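# Fetch lamp-indicated tools from chest drawers into tray

## Task

Look at the board to find the lit lamp and the tool pictured beside it. Remove that tool from the chest, place it so it lies wholly within the tray, release it, and close all drawers completely; this lights the next lamp. Repeat until no lamp is lit. At the end, every fetched tool stays in the tray, all other tools are in the chest, the tray holds nothing else, and nothing may depend on the robot holding it. Finally open the grippers and move the arms away.

## Robot and tools

Robot: two Franka FR3 arms, left_arm and right_arm, each with a Robotiq 140 mm two-finger gripper and a wrist camera. Arm bases in the scene frame: left_arm at (+0.049, +0.302, 0) m, quat_wxyz (+1.000, 0, 0, +0.031); right_arm at (-0.010, -0.429, 0) m, quat_wxyz (+0.999, 0, 0, -0.034). The names are labels, not image sides.

Frame: one shared scene frame, origin on the tabletop midway between the arms, +z up, +x outward over the table, +y toward left_arm. Positions are in metres, orientations are quaternions written w first (qw, qx, qy, qz). The gripper's fingers extend along its own +z axis and close along its own y axis. end_effector_position is the point between the closed pads; closed fingertips stick out about 33 mm past it, open ones about 9 mm. Closing pushes the tips roughly 24 mm farther out, so keep that clearance above surfaces. Reported hand positions can be a little off, more so at long reach.

The row: every motion command uses a single row of 20 numbers covering both arms, even if only one moves. Order: left x, y, z, qw, qx, qy, qz, left gripper position, force_limit, speed; then the same ten for the right arm. x, y, z and the quaternion are an absolute target pose for that gripper in the scene frame, not an offset. The three gripper values each lie in [-1, 1]. position: +1 fully open (140 mm), about -0.8 is where the pads touch, -1 closes until blocked. force_limit: about 14 N at -1, 60 N at 0, 107 N at +1. speed: gap changes at about 30 mm/s at -1, 140 at 0, 250 at +1. To leave a gripper unchanged, repeat its last three values (0 is itself a command). To keep an arm still, resend its last reported full pose; to hold orientation, reuse the same quaternion you intended, not the drifted one read back.

execute_actions(actions): a list of actions; each action is a table of at most 15 rows, one per 1/30 s control step, and a short table repeats its last row to fill 15 steps. An empty list just returns state and images. A target more than 0.6 m from the gripper's current position along any of its own axes gets the action refused for both arms; a malformed action, or a first action failing that check, rejects the whole call.

move(target, speed, blocking): target is one 20-number row as above. The gripper travels in a straight line toward it; both arms finish together, taking 0.5 to 10 s (cut off at 10 s). speed is the path's top speed in m/s, 0.002 to 0.5, default 0.25; rotation is capped at twice that in rad/s. Finger values are applied at the start. Paths ignore obstacles and the other arm; faster moves and targets set deeper past a contact hit and press harder. blocking=false returns after 0.5 s while motion continues; then use wait(0) to poll, or stop, before sending new actions or moves. The result adds a move: line with the outcome (done, off_target, moving, held, fault), which limits acted (paced = pose clipped; held = some steps blocked, after which the arm may surge), and each gripper's distance from its target.

wait(seconds): 0 to 10; lets time pass with the last commands held, ending early if a move completes. stop(): brakes a running move; fingers keep going. zoom_image(camera, region): camera is cam_head_left, cam_head_right, cam_left_wrist or cam_right_wrist; region [x0, y0, x1, y1] in pixels, at most 504x504. Images are 896x504. read_manual(section) only gives licence text. finished_scene(scene): ends the current scene, given its number; irreversible, and the goal must already hold.

Control behaviour: each step the commanded pose is clipped to within 70 mm and 16 degrees of the measured pose, then solved by damped IK with position prioritised over orientation. Far targets need several actions; after an action the arm goes at most to its last clipped pose. A Hand target line shows the pose currently being driven to. A pose unreachable line means the clearance check altered or blocked that arm's command. Joint ranges and load limits (waist, shoulder 20 N m; upper arm roll, elbow 18; forearm roll, wrist pitch, wrist roll 12) apply; a held object adds load. Reaching a load limit freezes that arm for 10 s and drops the rest of the call (TORQUE FAULT). Holding loads heats motors; MOTOR HOT warns, then an OVER-TEMPERATURE FAULT brakes the arm.

Result lines: left_arm: ... | right_arm: ... give each gripper's pose. object_status: 0 moving, 1 blocked while opening, 2 blocked while closing (a grip), 3 reached target or pads met (thin item may still be held). A grip is confirmed by 2. Stopped fingers stay put until a new position value (differing by at least 0.01) arrives; to squeeze harder, raise force_limit and switch position between -1 and -0.98. position_measured is in counts: 3 fully open, 230 pads touching. Results of execute_actions list per-step positions, with HELD marking steps an arm was held back.

Avoid: knocking or dropping anything off the table, letting the arms collide or push each other, slamming drawers, pressing hard into surfaces, and ending with an object held in place by the gripper. Brief external tugs on held items or nudges to loose objects can occur, so re-check grips and placements. Camera calibration (intrinsics K, distortion, T_world_to_cam) is given per camera and may be slightly off.

Each tool is called after "Emit:" as name(argument=value, ...), one argument or row to a line, values as JSON.

## Session

Emit:
execute_actions(
  actions=[],
)

Scene clock: 0.00 s.
left_arm: end_effector_position=(+0.4723, +0.6244, +0.1691) position_measured=3 object_status=3 end_effector_quat_wxyz=(+0.522, -0.292, +0.785, -0.158) | right_arm: end_effector_position=(+0.3999, -0.3918, +0.3132) position_measured=3 object_status=3 end_effector_quat_wxyz=(+0.064, +0.994, -0.048, +0.080)
Joint positions: left_arm=[-0.6   -1.039  1.923 -2.818  0.876  3.419  1.651] | right_arm=[ 0.292 -0.595 -0.019 -2.443 -0.19   1.966 -1.202]
Joint velocities: left_arm=[-0.    -0.001  0.002 -0.001 -0.     0.    -0.001] | right_arm=[ 0.001 -0.     0.    -0.    -0.    -0.001 -0.001]
Hand target (left_arm): +0.472, +0.624, +0.169; +0.522, -0.292, +0.785, -0.158
Hand target (right_arm): +0.400, -0.392, +0.313; +0.064, +0.994, -0.048, +0.080

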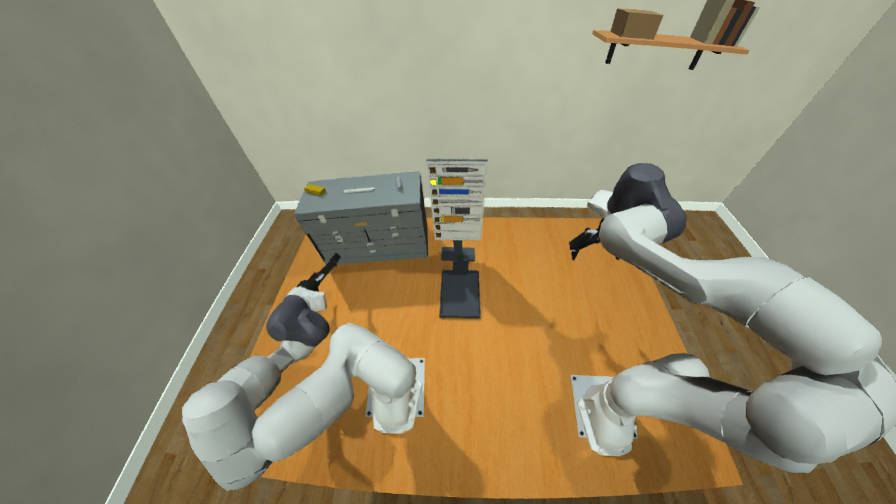

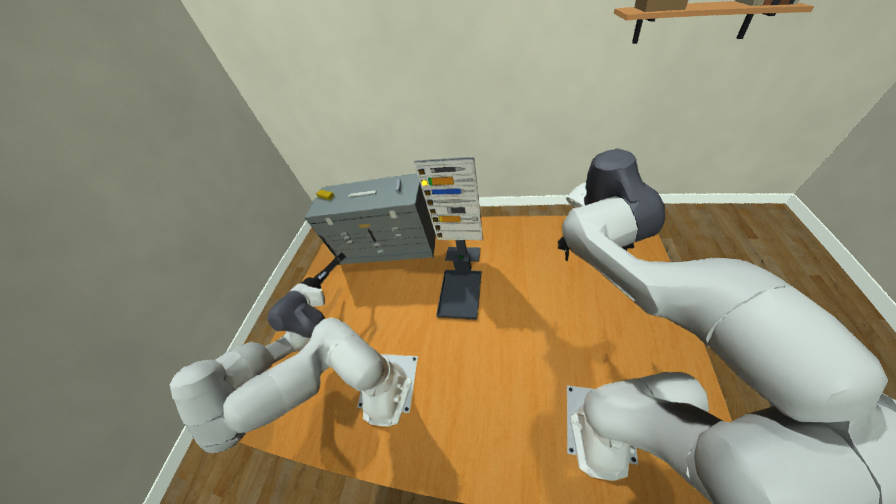

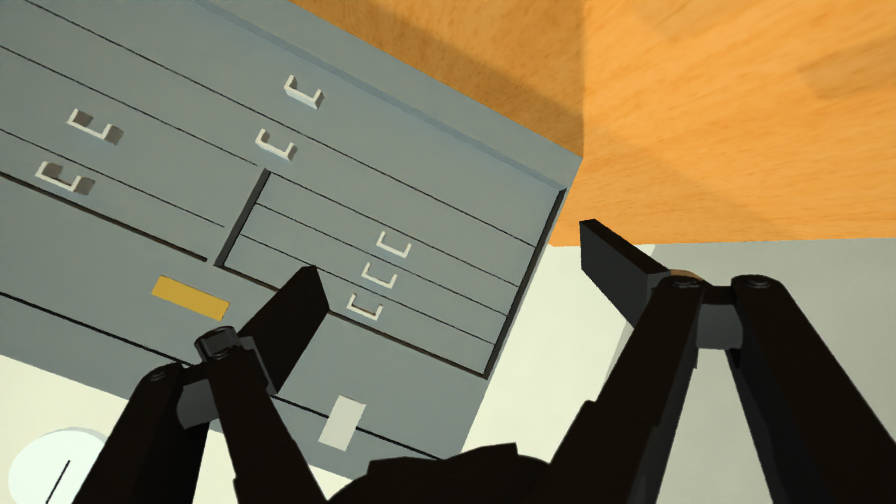

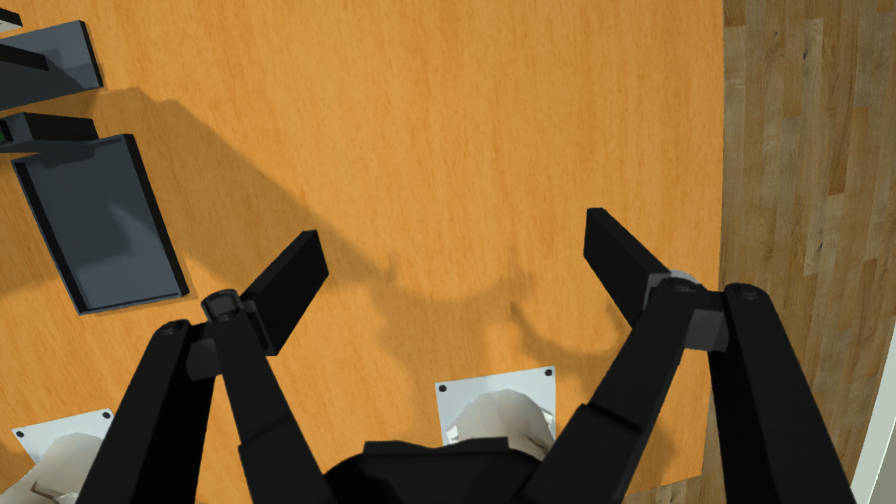

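Emit:
zoom_image(
  camera="cam_head_left",
  region=[280, 140, 520, 330],
)

Region (280, 140, 520, 330) of cam_head_left's 896x504 image, scaled by 2.100, with more detail than that image has; it fills the top 399 rows of this view, and the rest is white.

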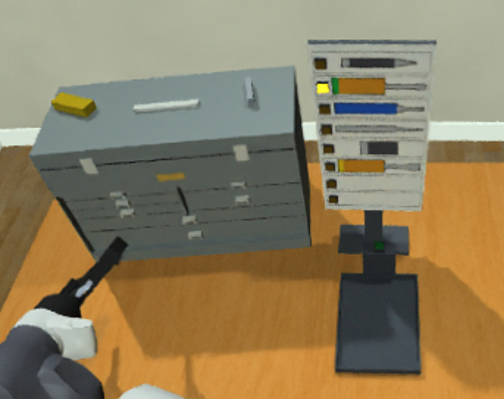

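Emit:
move(
  target=[0.50,0.587,0.222,0.546,-0.546,0.449,-0.449,-0.45,0,0,0.3999,-0.3918,0.3132,0.064,0.994,-0.048,0.08,1,0,0],
)

Scene clock: 3.77 s.
left_arm: end_effector_position=(+0.4963, +0.5894, +0.2205) position_measured=186 object_status=3 end_effector_quat_wxyz=(+0.546, -0.547, +0.452, -0.444) | right_arm: end_effector_position=(+0.3999, -0.3918, +0.3132) position_measured=3 object_status=3 end_effector_quat_wxyz=(+0.064, +0.994, -0.048, +0.080)
Joint positions: left_arm=[-0.632 -1.621  2.105 -2.966  0.578  3.758  1.521] | right_arm=[ 0.292 -0.595 -0.019 -2.443 -0.19   1.966 -1.202]
Joint velocities: left_arm=[ 0.001 -0.001  0.002 -0.    -0.009  0.013 -0.   ] | right_arm=[ 0.002 -0.001 -0.    -0.001  0.001  0.001  0.   ]
Hand target (left_arm): +0.497, +0.588, +0.220; +0.544, -0.550, +0.449, -0.447
Hand target (right_arm): +0.400, -0.392, +0.313; +0.064, +0.994, -0.048, +0.080
Off the commanded pose (left_arm): 0.005 m, 1 deg.
Off the commanded pose (right_arm): 0.000 m, 0 deg.
move: off_target (left_arm)
camera_calibration (this result's frames):
cam_left_wrist: T_world_to_cam=[[-0.0535769, 0.182694, -0.981709, 0.131396], [-0.514467, 0.837549, 0.183943, -0.267388], [0.855835, 0.514912, 0.0491166, -0.555869], [0, 0, 0, 1]] pos_world=[0.345209, 0.486169, 0.20548]
cam_right_wrist: T_world_to_cam=[[-0.204422, -0.976555, 0.0674648, -0.322783], [-0.93112, 0.21525, 0.294421, 0.362633], [-0.30204, -0.00263185, -0.953292, 0.598496], [0, 0, 0, 1]] pos_world=[0.452441, -0.391697, 0.485551]

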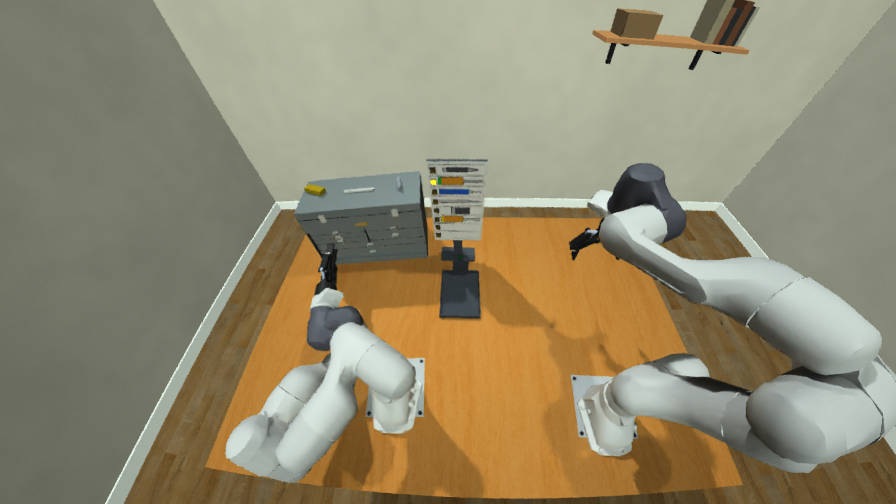

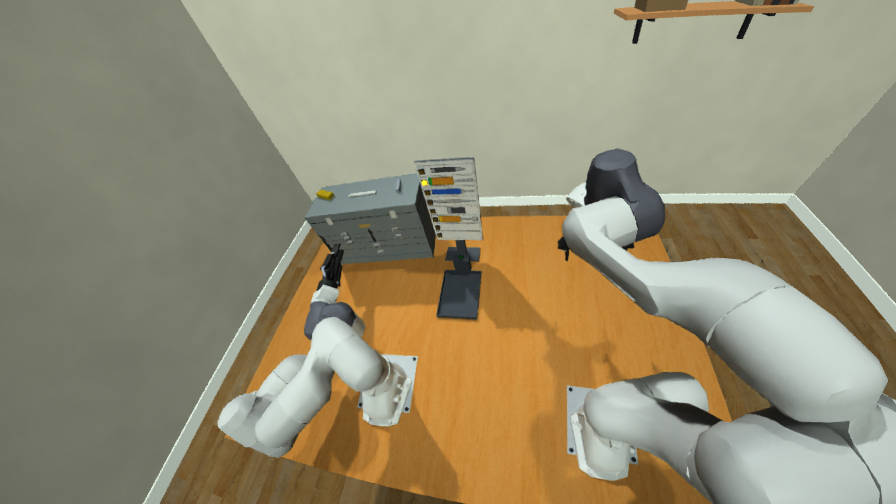

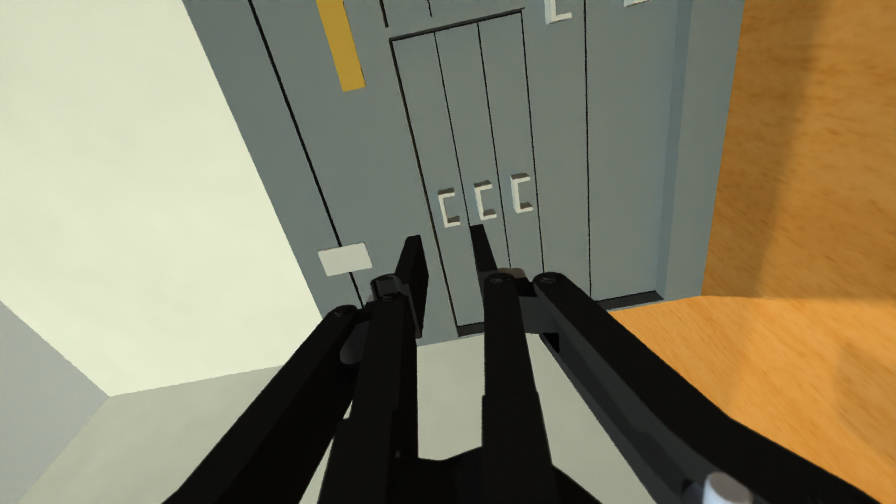

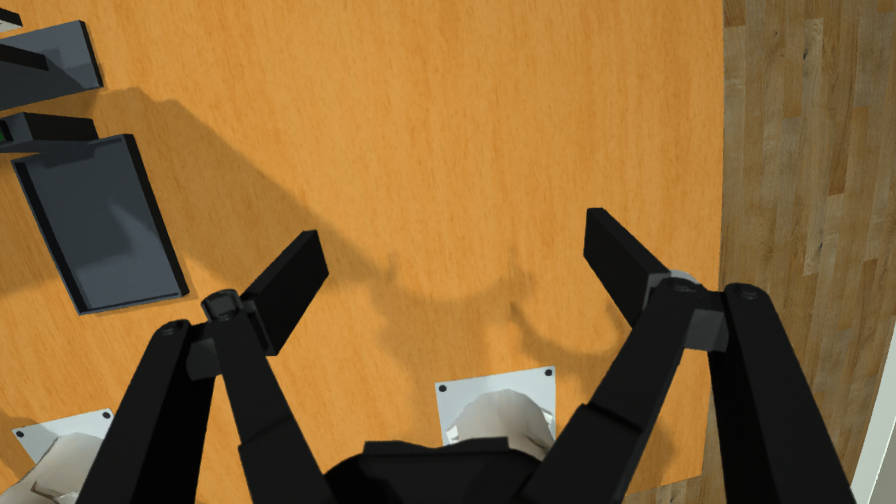

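Emit:
move(
  target=[0.585,0.6075,0.216,0.546,-0.546,0.449,-0.449,-0.45,0,0,0.3999,-0.3918,0.3132,0.064,0.994,-0.048,0.08,1,0,0],
  speed=0.1,
)

Scene clock: 14.87 s.
left_arm: end_effector_position=(+0.5710, +0.5986, +0.2158) position_measured=186 object_status=3 end_effector_quat_wxyz=(+0.545, -0.544, +0.452, -0.449) | right_arm: end_effector_position=(+0.3999, -0.3918, +0.3132) position_measured=3 object_status=3 end_effector_quat_wxyz=(+0.064, +0.994, -0.048, +0.080)
Joint positions: left_arm=[-0.943 -1.69   2.002 -2.776  0.483  3.88   1.521] | right_arm=[ 0.292 -0.595 -0.019 -2.443 -0.19   1.966 -1.202]
Joint velocities: left_arm=[ 0.001 -0.001 -0.001  0.     0.    -0.    -0.   ] | right_arm=[-0.     0.001  0.002 -0.002  0.001  0.     0.   ]
Hand target (left_arm): +0.572, +0.599, +0.216; +0.545, -0.543, +0.453, -0.449
Hand target (right_arm): +0.400, -0.392, +0.313; +0.064, +0.994, -0.048, +0.080
Off the commanded pose (left_arm): 0.017 m, 0 deg.
Off the commanded pose (right_arm): 0.000 m, 0 deg.
TORQUE FAULT: the external load on joint 4 (elbow) of the left arm reached its load limit, and that arm stopped for 10 seconds. That time counts as 19 of the actions that you can send in this scene. A torque fault stops only its own arm. That arm's remaining commands of this call were not run. That arm's gripper holds where it stopped, with its grip as last carried out, and that arm accepts commands again: back off and push less far. That arm stops again, at the same cost, whenever a joint's load reaches its limit.
move: fault (left_arm)
camera_calibration (this result's frames):
cam_left_wrist: T_world_to_cam=[[-0.0451882, 0.180451, -0.982545, 0.12575], [-0.50843, 0.842482, 0.178111, -0.240973], [0.859917, 0.507604, 0.0536767, -0.623225], [0, 0, 0, 1]] pos_world=[0.419086, 0.496675, 0.199927]
cam_right_wrist: T_world_to_cam=[[-0.204421, -0.976555, 0.0674648, -0.322783], [-0.93112, 0.21525, 0.294421, 0.362633], [-0.30204, -0.00263194, -0.953292, 0.598496], [0, 0, 0, 1]] pos_world=[0.452441, -0.391697, 0.485551]

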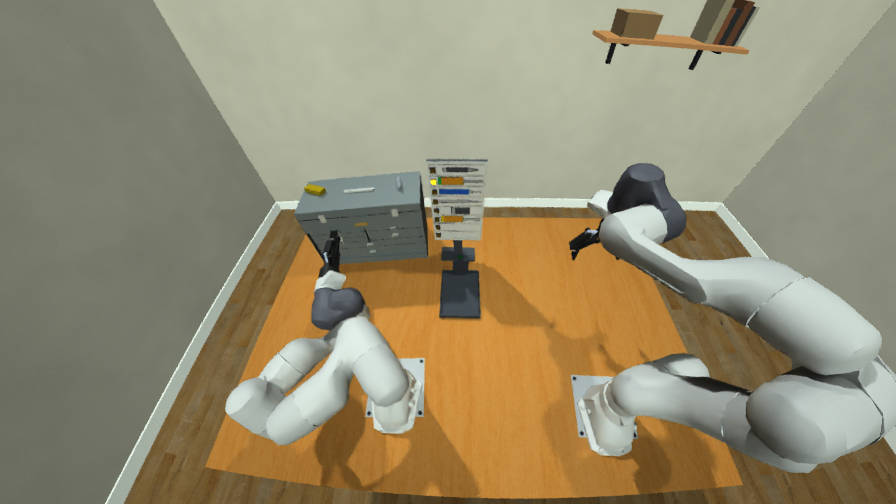

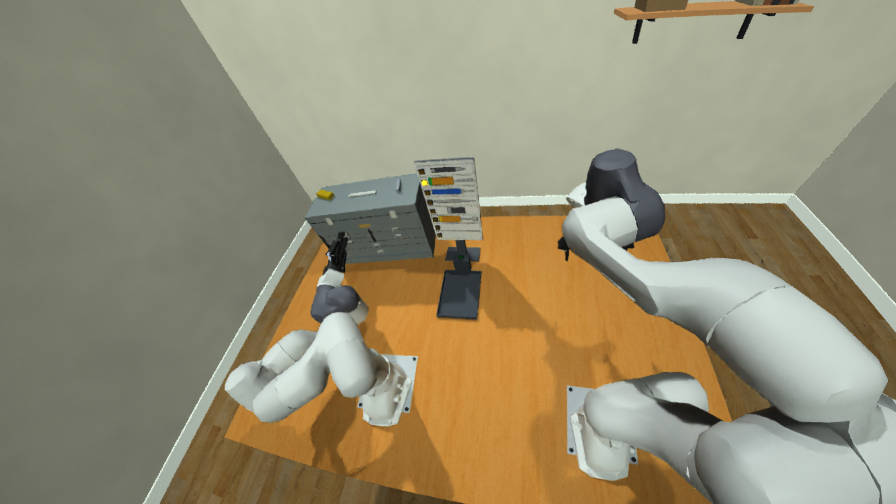

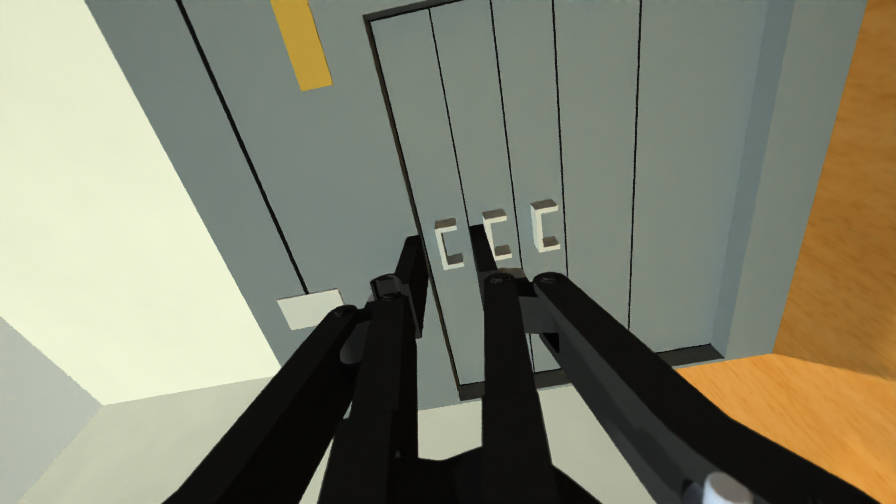

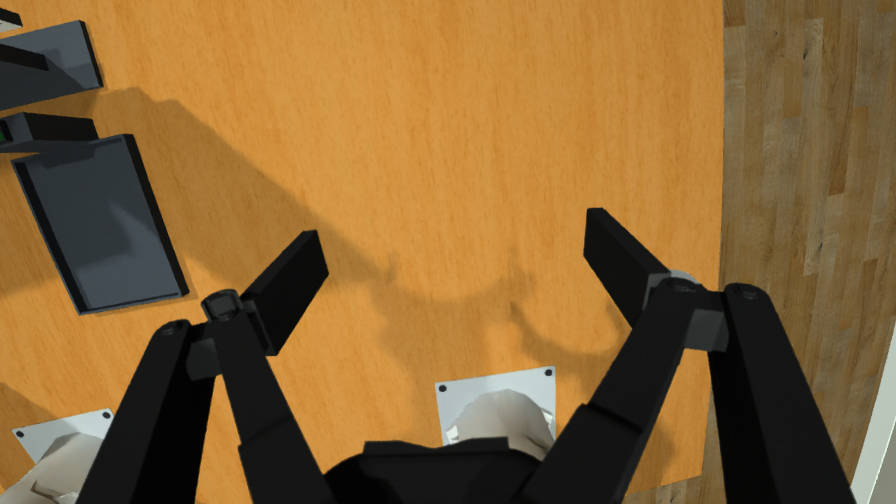

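Emit:
move(
  target=[0.55,0.596,0.221,0.546,-0.546,0.449,-0.449,-0.58,0,0,0.3999,-0.3918,0.3132,0.064,0.994,-0.048,0.08,1,0,0],
  speed=0.05,
)

Emit:
move(
  target=[0.582,0.602,0.221,0.546,-0.546,0.449,-0.449,-0.58,0,0,0.3999,-0.3918,0.3132,0.064,0.994,-0.048,0.08,1,0,0],
  speed=0.03,
)

Scene clock: 15.80 s.
left_arm: end_effector_position=(+0.5503, +0.5981, +0.2213) position_measured=202 object_status=3 end_effector_quat_wxyz=(+0.546, -0.548, +0.447, -0.449) | right_arm: end_effector_position=(+0.3999, -0.3918, +0.3132) position_measured=3 object_status=3 end_effector_quat_wxyz=(+0.064, +0.994, -0.048, +0.080)
Joint positions: left_arm=[-0.868 -1.675  2.014 -2.834  0.488  3.87   1.521] | right_arm=[ 0.292 -0.595 -0.019 -2.443 -0.19   1.966 -1.202]
Joint velocities: left_arm=[ 0.004  0.    -0.001 -0.006  0.    -0.009  0.001] | right_arm=[ 0.    -0.     0.    -0.001  0.003 -0.     0.   ]
Hand target (left_arm): +0.550, +0.596, +0.221; +0.546, -0.546, +0.449, -0.449
Hand target (right_arm): +0.400, -0.392, +0.313; +0.064, +0.994, -0.048, +0.080
Off the commanded pose (left_arm): 0.002 m, 0 deg.
Off the commanded pose (right_arm): 0.000 m, 0 deg.
move: done
camera_calibration (this result's frames):
cam_left_wrist: T_world_to_cam=[[-0.0438313, 0.172478, -0.984038, 0.134717], [-0.517761, 0.83846, 0.170024, -0.242671], [0.854402, 0.516948, 0.0525517, -0.607794], [0, 0, 0, 1]] pos_world=[0.39956, 0.494432, 0.205767]
cam_right_wrist: T_world_to_cam=[[-0.204422, -0.976555, 0.0674648, -0.322783], [-0.93112, 0.21525, 0.294421, 0.362633], [-0.30204, -0.00263184, -0.953292, 0.598496], [0, 0, 0, 1]] pos_world=[0.452441, -0.391697, 0.485551]

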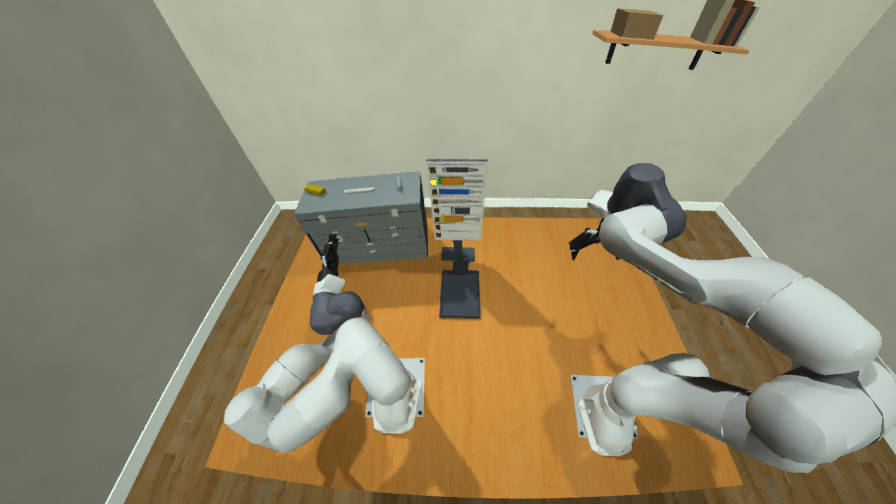

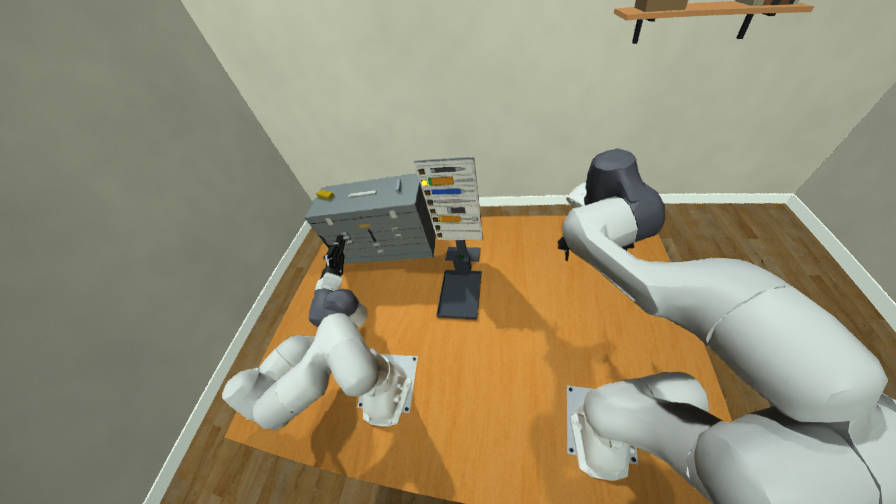

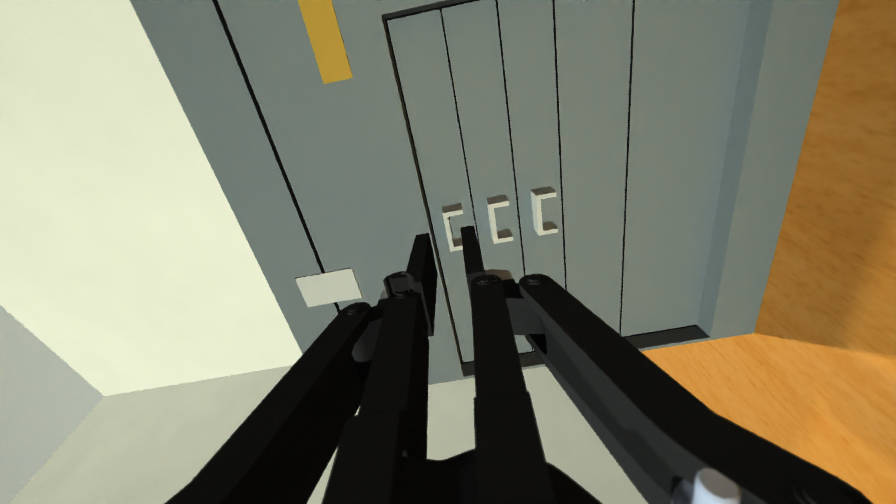

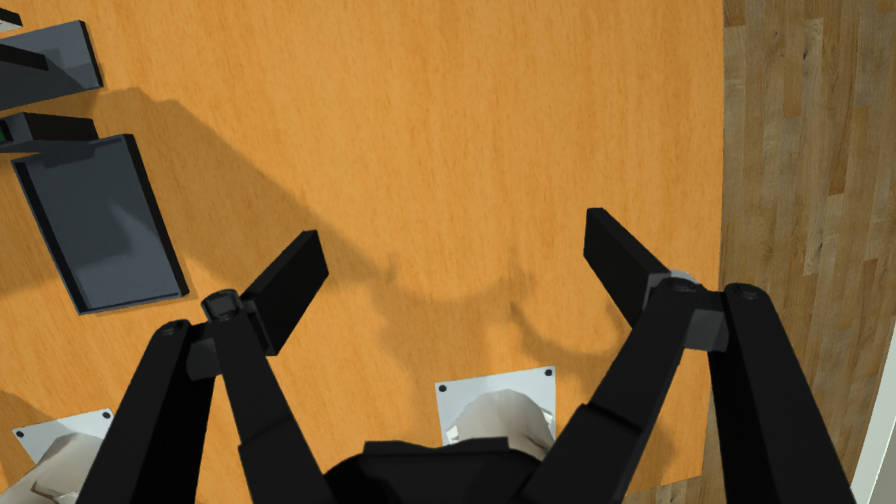

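Scene clock: 26.90 s.
left_arm: end_effector_position=(+0.5705, +0.5981, +0.2209) position_measured=202 object_status=3 end_effector_quat_wxyz=(+0.548, -0.547, +0.448, -0.447) | right_arm: end_effector_position=(+0.3999, -0.3918, +0.3132) position_measured=3 object_status=3 end_effector_quat_wxyz=(+0.064, +0.994, -0.048, +0.080)
Joint positions: left_arm=[-0.956 -1.682  1.988 -2.786  0.467  3.912  1.521] | right_arm=[ 0.292 -0.595 -0.019 -2.443 -0.19   1.966 -1.202]
Joint velocities: left_arm=[ 0.     0.001  0.    -0.002 -0.001 -0.    -0.001] | right_arm=[-0.    -0.001 -0.     0.001  0.001 -0.     0.   ]
Hand target (left_arm): +0.571, +0.598, +0.221; +0.548, -0.546, +0.449, -0.447
Hand target (right_arm): +0.400, -0.392, +0.313; +0.064, +0.994, -0.048, +0.080
Off the commanded pose (left_arm): 0.012 m, 0 deg.
Off the commanded pose (right_arm): 0.000 m, 0 deg.
TORQUE FAULT: the external load on joint 4 (elbow) of the left arm reached its load limit, and that arm stopped for 10 seconds. That time counts as 19 of the actions that you can send in this scene. A torque fault stops only its own arm. That arm's remaining commands of this call were not run. That arm's gripper holds where it stopped, with its grip as last carried out, and that arm accepts commands again: back off and push less far. That arm stops again, at the same cost, whenever a joint's load reaches its limit.
move: fault (left_arm)
camera_calibration (this result's frames):
cam_left_wrist: T_world_to_cam=[[-0.0455576, 0.178208, -0.982938, 0.132507], [-0.518929, 0.836561, 0.175721, -0.231568], [0.853603, 0.51808, 0.0543654, -0.625654], [0, 0, 0, 1]] pos_world=[0.419929, 0.494246, 0.204951]
cam_right_wrist: T_world_to_cam=[[-0.204422, -0.976555, 0.0674648, -0.322783], [-0.931119, 0.215251, 0.294421, 0.362633], [-0.30204, -0.00263181, -0.953292, 0.598496], [0, 0, 0, 1]] pos_world=[0.452441, -0.391697, 0.485551]

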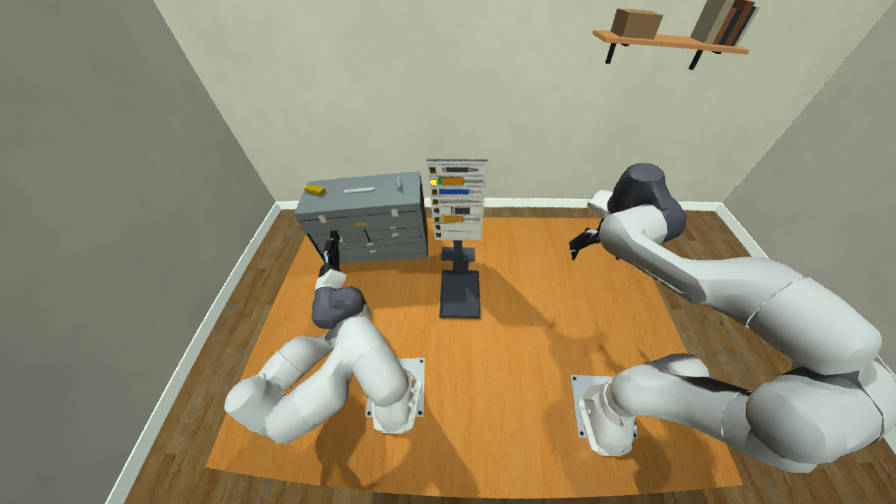

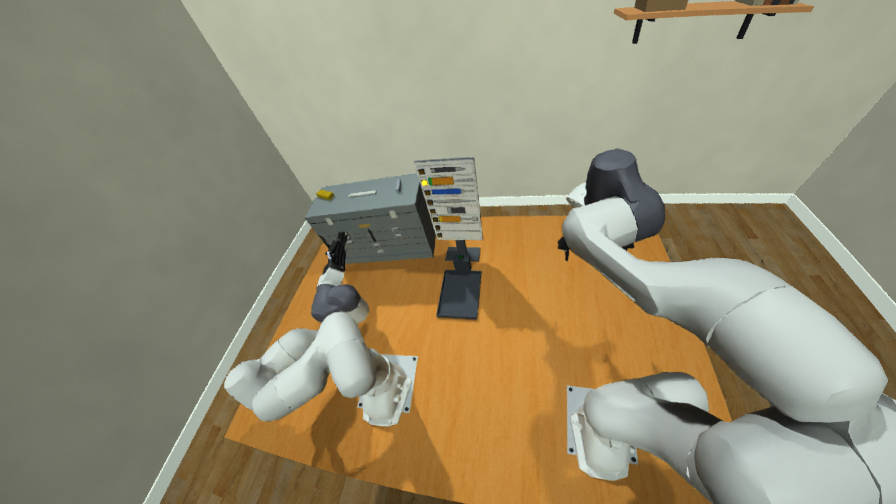

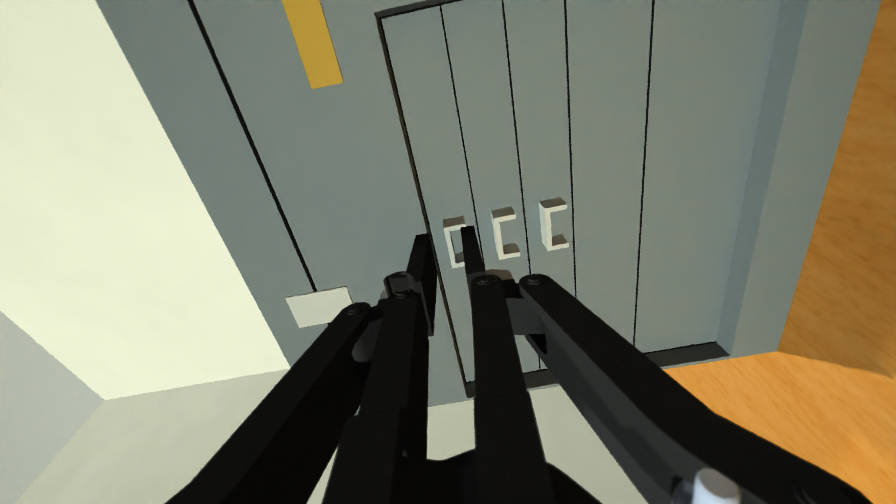

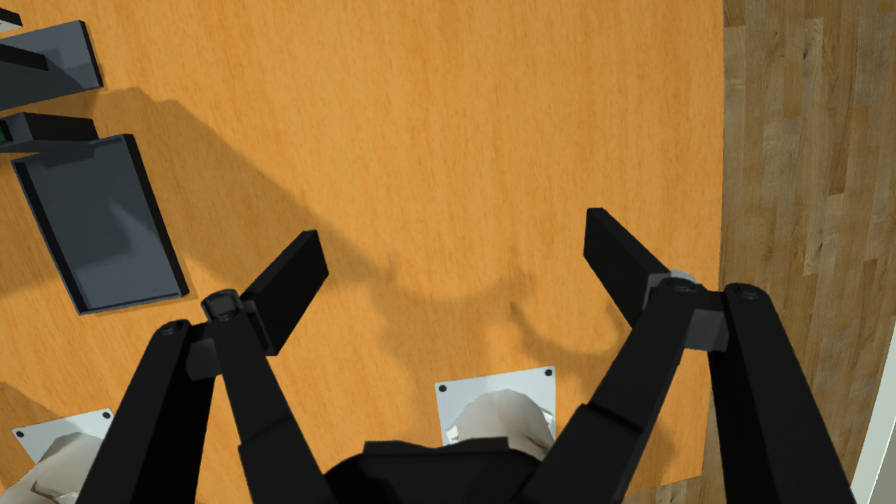

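Emit:
move(
  target=[0.5,0.32,0.5,0,1,0,0,-0.58,0,0,0.3999,-0.3918,0.3132,0.064,0.994,-0.048,0.08,1,0,0],
)

Scene clock: 32.07 s.
left_arm: end_effector_position=(+0.4918, +0.3268, +0.4983) position_measured=202 object_status=3 end_effector_quat_wxyz=(-0.027, +0.976, -0.017, +0.218) | right_arm: end_effector_position=(+0.3999, -0.3918, +0.3132) position_measured=3 object_status=3 end_effector_quat_wxyz=(+0.064, +0.994, -0.048, +0.080)
Joint positions: left_arm=[-1.113 -0.272  0.791 -1.523 -2.799  4.531  1.379] | right_arm=[ 0.292 -0.595 -0.019 -2.443 -0.19   1.966 -1.202]
Joint velocities: left_arm=[-0.001 -0.    -0.002 -0.    -0.001  0.    -0.034] | right_arm=[-0.    -0.001 -0.002 -0.001  0.    -0.     0.   ]
Hand target (left_arm): +0.491, +0.325, +0.497; -0.024, +0.976, -0.009, +0.215
Hand target (right_arm): +0.400, -0.392, +0.313; +0.064, +0.994, -0.048, +0.080
Off the commanded pose (left_arm): 0.011 m, 25 deg; orientation clipped at the last step of the last action.
Off the commanded pose (right_arm): 0.000 m, 0 deg.
joint sent to its limit (left arm) — the command would take joint 5 (forearm roll) past its lower limit and joint 6 (wrist pitch) past its upper limit, so those joints were sent only as far as their limits.
move: off_target (left_arm); limits=paced
camera_calibration (this result's frames):
cam_left_wrist: T_world_to_cam=[[-0.189076, -0.973536, -0.128369, 0.471048], [-0.977335, 0.199246, -0.071534, 0.462683], [0.0952179, 0.111934, -0.989143, 0.592666], [0, 0, 0, 1]] pos_world=[0.484828, 0.300055, 0.679797]
cam_right_wrist: T_world_to_cam=[[-0.204422, -0.976555, 0.0674648, -0.322783], [-0.93112, 0.21525, 0.294421, 0.362633], [-0.30204, -0.00263191, -0.953292, 0.598496], [0, 0, 0, 1]] pos_world=[0.452441, -0.391697, 0.485551]

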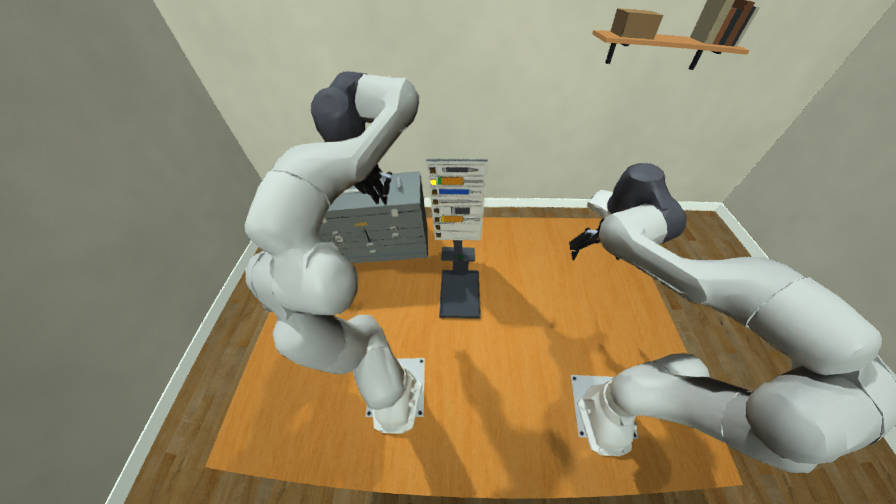

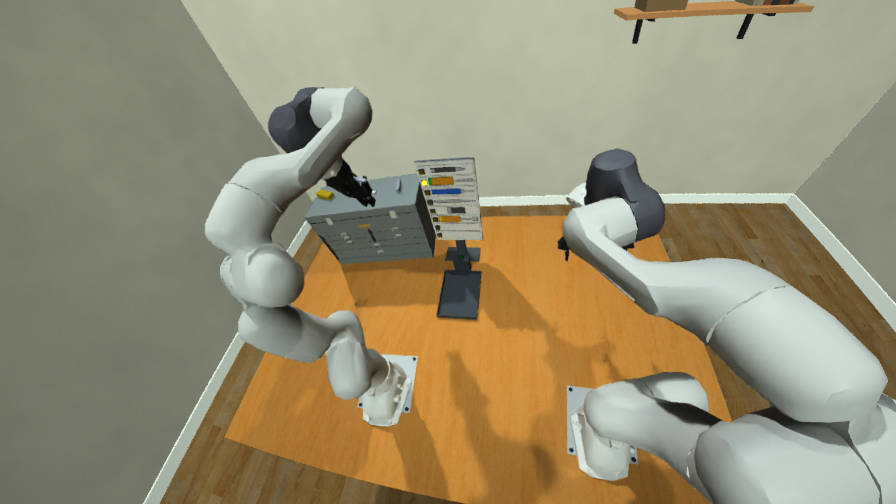

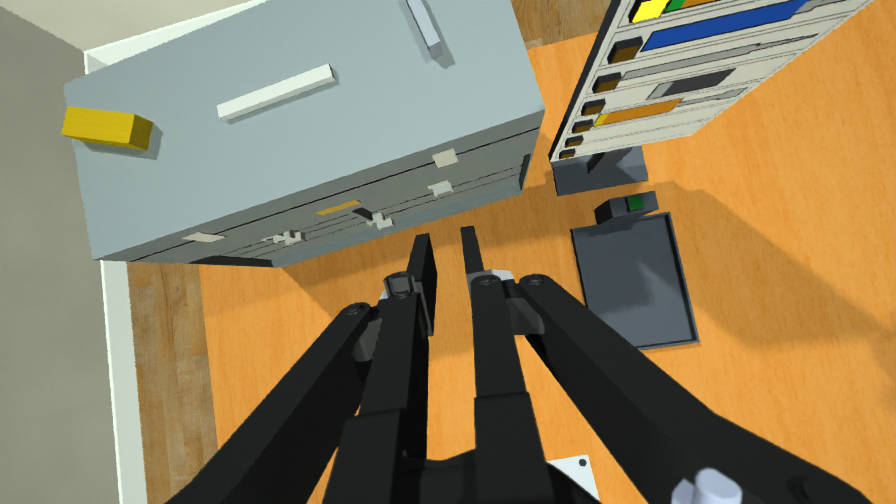

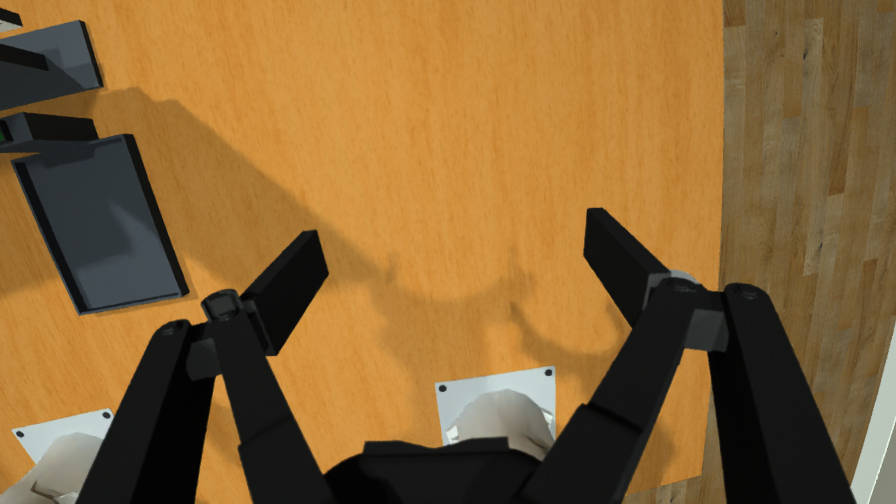

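Emit:
move(
  target=[0.54,0.594,0.25,0.546,-0.546,0.449,-0.449,-0.58,0,0,0.3999,-0.3918,0.3132,0.064,0.994,-0.048,0.08,1,0,0],
)

Scene clock: 36.43 s.
left_arm: end_effector_position=(+0.5474, +0.5904, +0.2533) position_measured=202 object_status=3 end_effector_quat_wxyz=(+0.550, -0.544, +0.436, -0.460) | right_arm: end_effector_position=(+0.3999, -0.3918, +0.3132) position_measured=3 object_status=3 end_effector_quat_wxyz=(+0.064, +0.994, -0.048, +0.080)
Joint positions: left_arm=[-1.096 -1.233  2.078 -2.8    0.755  4.141  0.941] | right_arm=[ 0.292 -0.595 -0.019 -2.443 -0.19   1.966 -1.202]
Joint velocities: left_arm=[-0.     0.001  0.001  0.     0.013 -0.006 -0.   ] | right_arm=[ 0.    -0.002 -0.001 -0.001  0.002  0.002  0.002]
Hand target (left_arm): +0.548, +0.589, +0.253; +0.549, -0.542, +0.439, -0.460
Hand target (right_arm): +0.400, -0.392, +0.313; +0.064, +0.994, -0.048, +0.080
Off the commanded pose (left_arm): 0.009 m, 2 deg.
Off the commanded pose (right_arm): 0.000 m, 0 deg.
move: off_target (left_arm)
camera_calibration (this result's frames):
cam_left_wrist: T_world_to_cam=[[-0.0149022, 0.161348, -0.986785, 0.158838], [-0.522306, 0.840291, 0.145283, -0.235517], [0.852628, 0.517569, 0.071751, -0.607217], [0, 0, 0, 1]] pos_world=[0.397085, 0.486551, 0.234524]
cam_right_wrist: T_world_to_cam=[[-0.204421, -0.976555, 0.0674649, -0.322783], [-0.93112, 0.21525, 0.294421, 0.362633], [-0.30204, -0.00263196, -0.953292, 0.598496], [0, 0, 0, 1]] pos_world=[0.452441, -0.391697, 0.485551]

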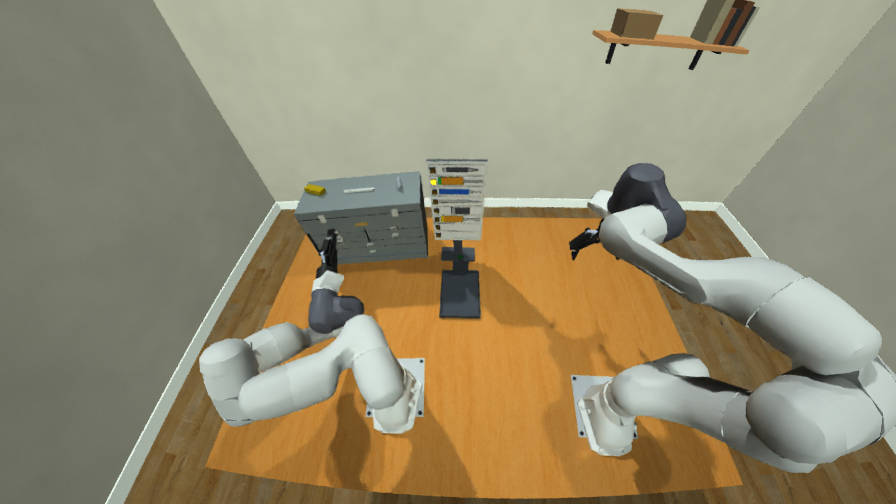

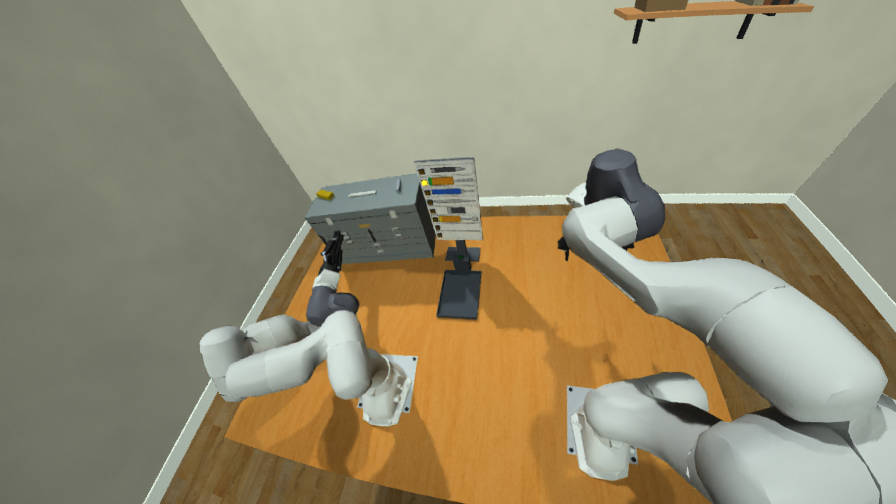

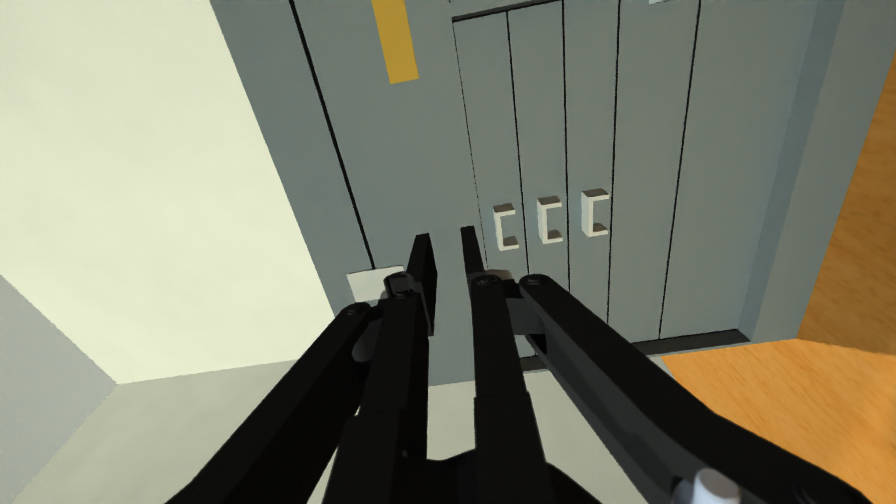

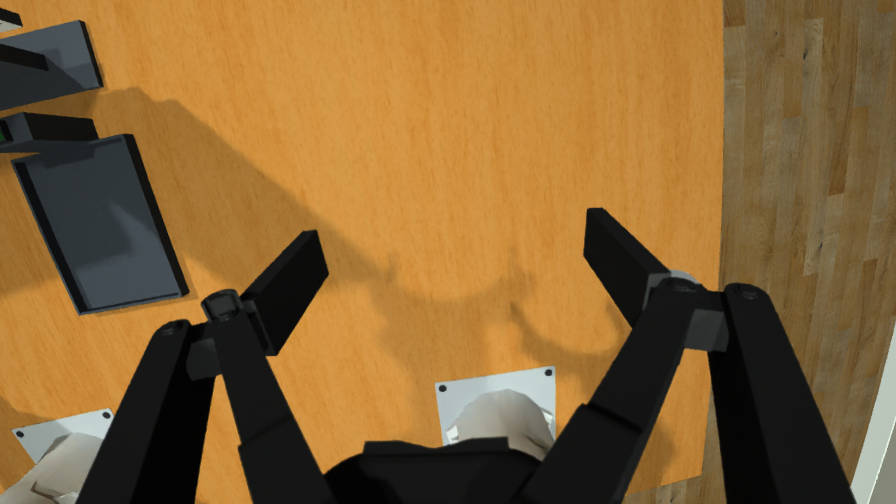

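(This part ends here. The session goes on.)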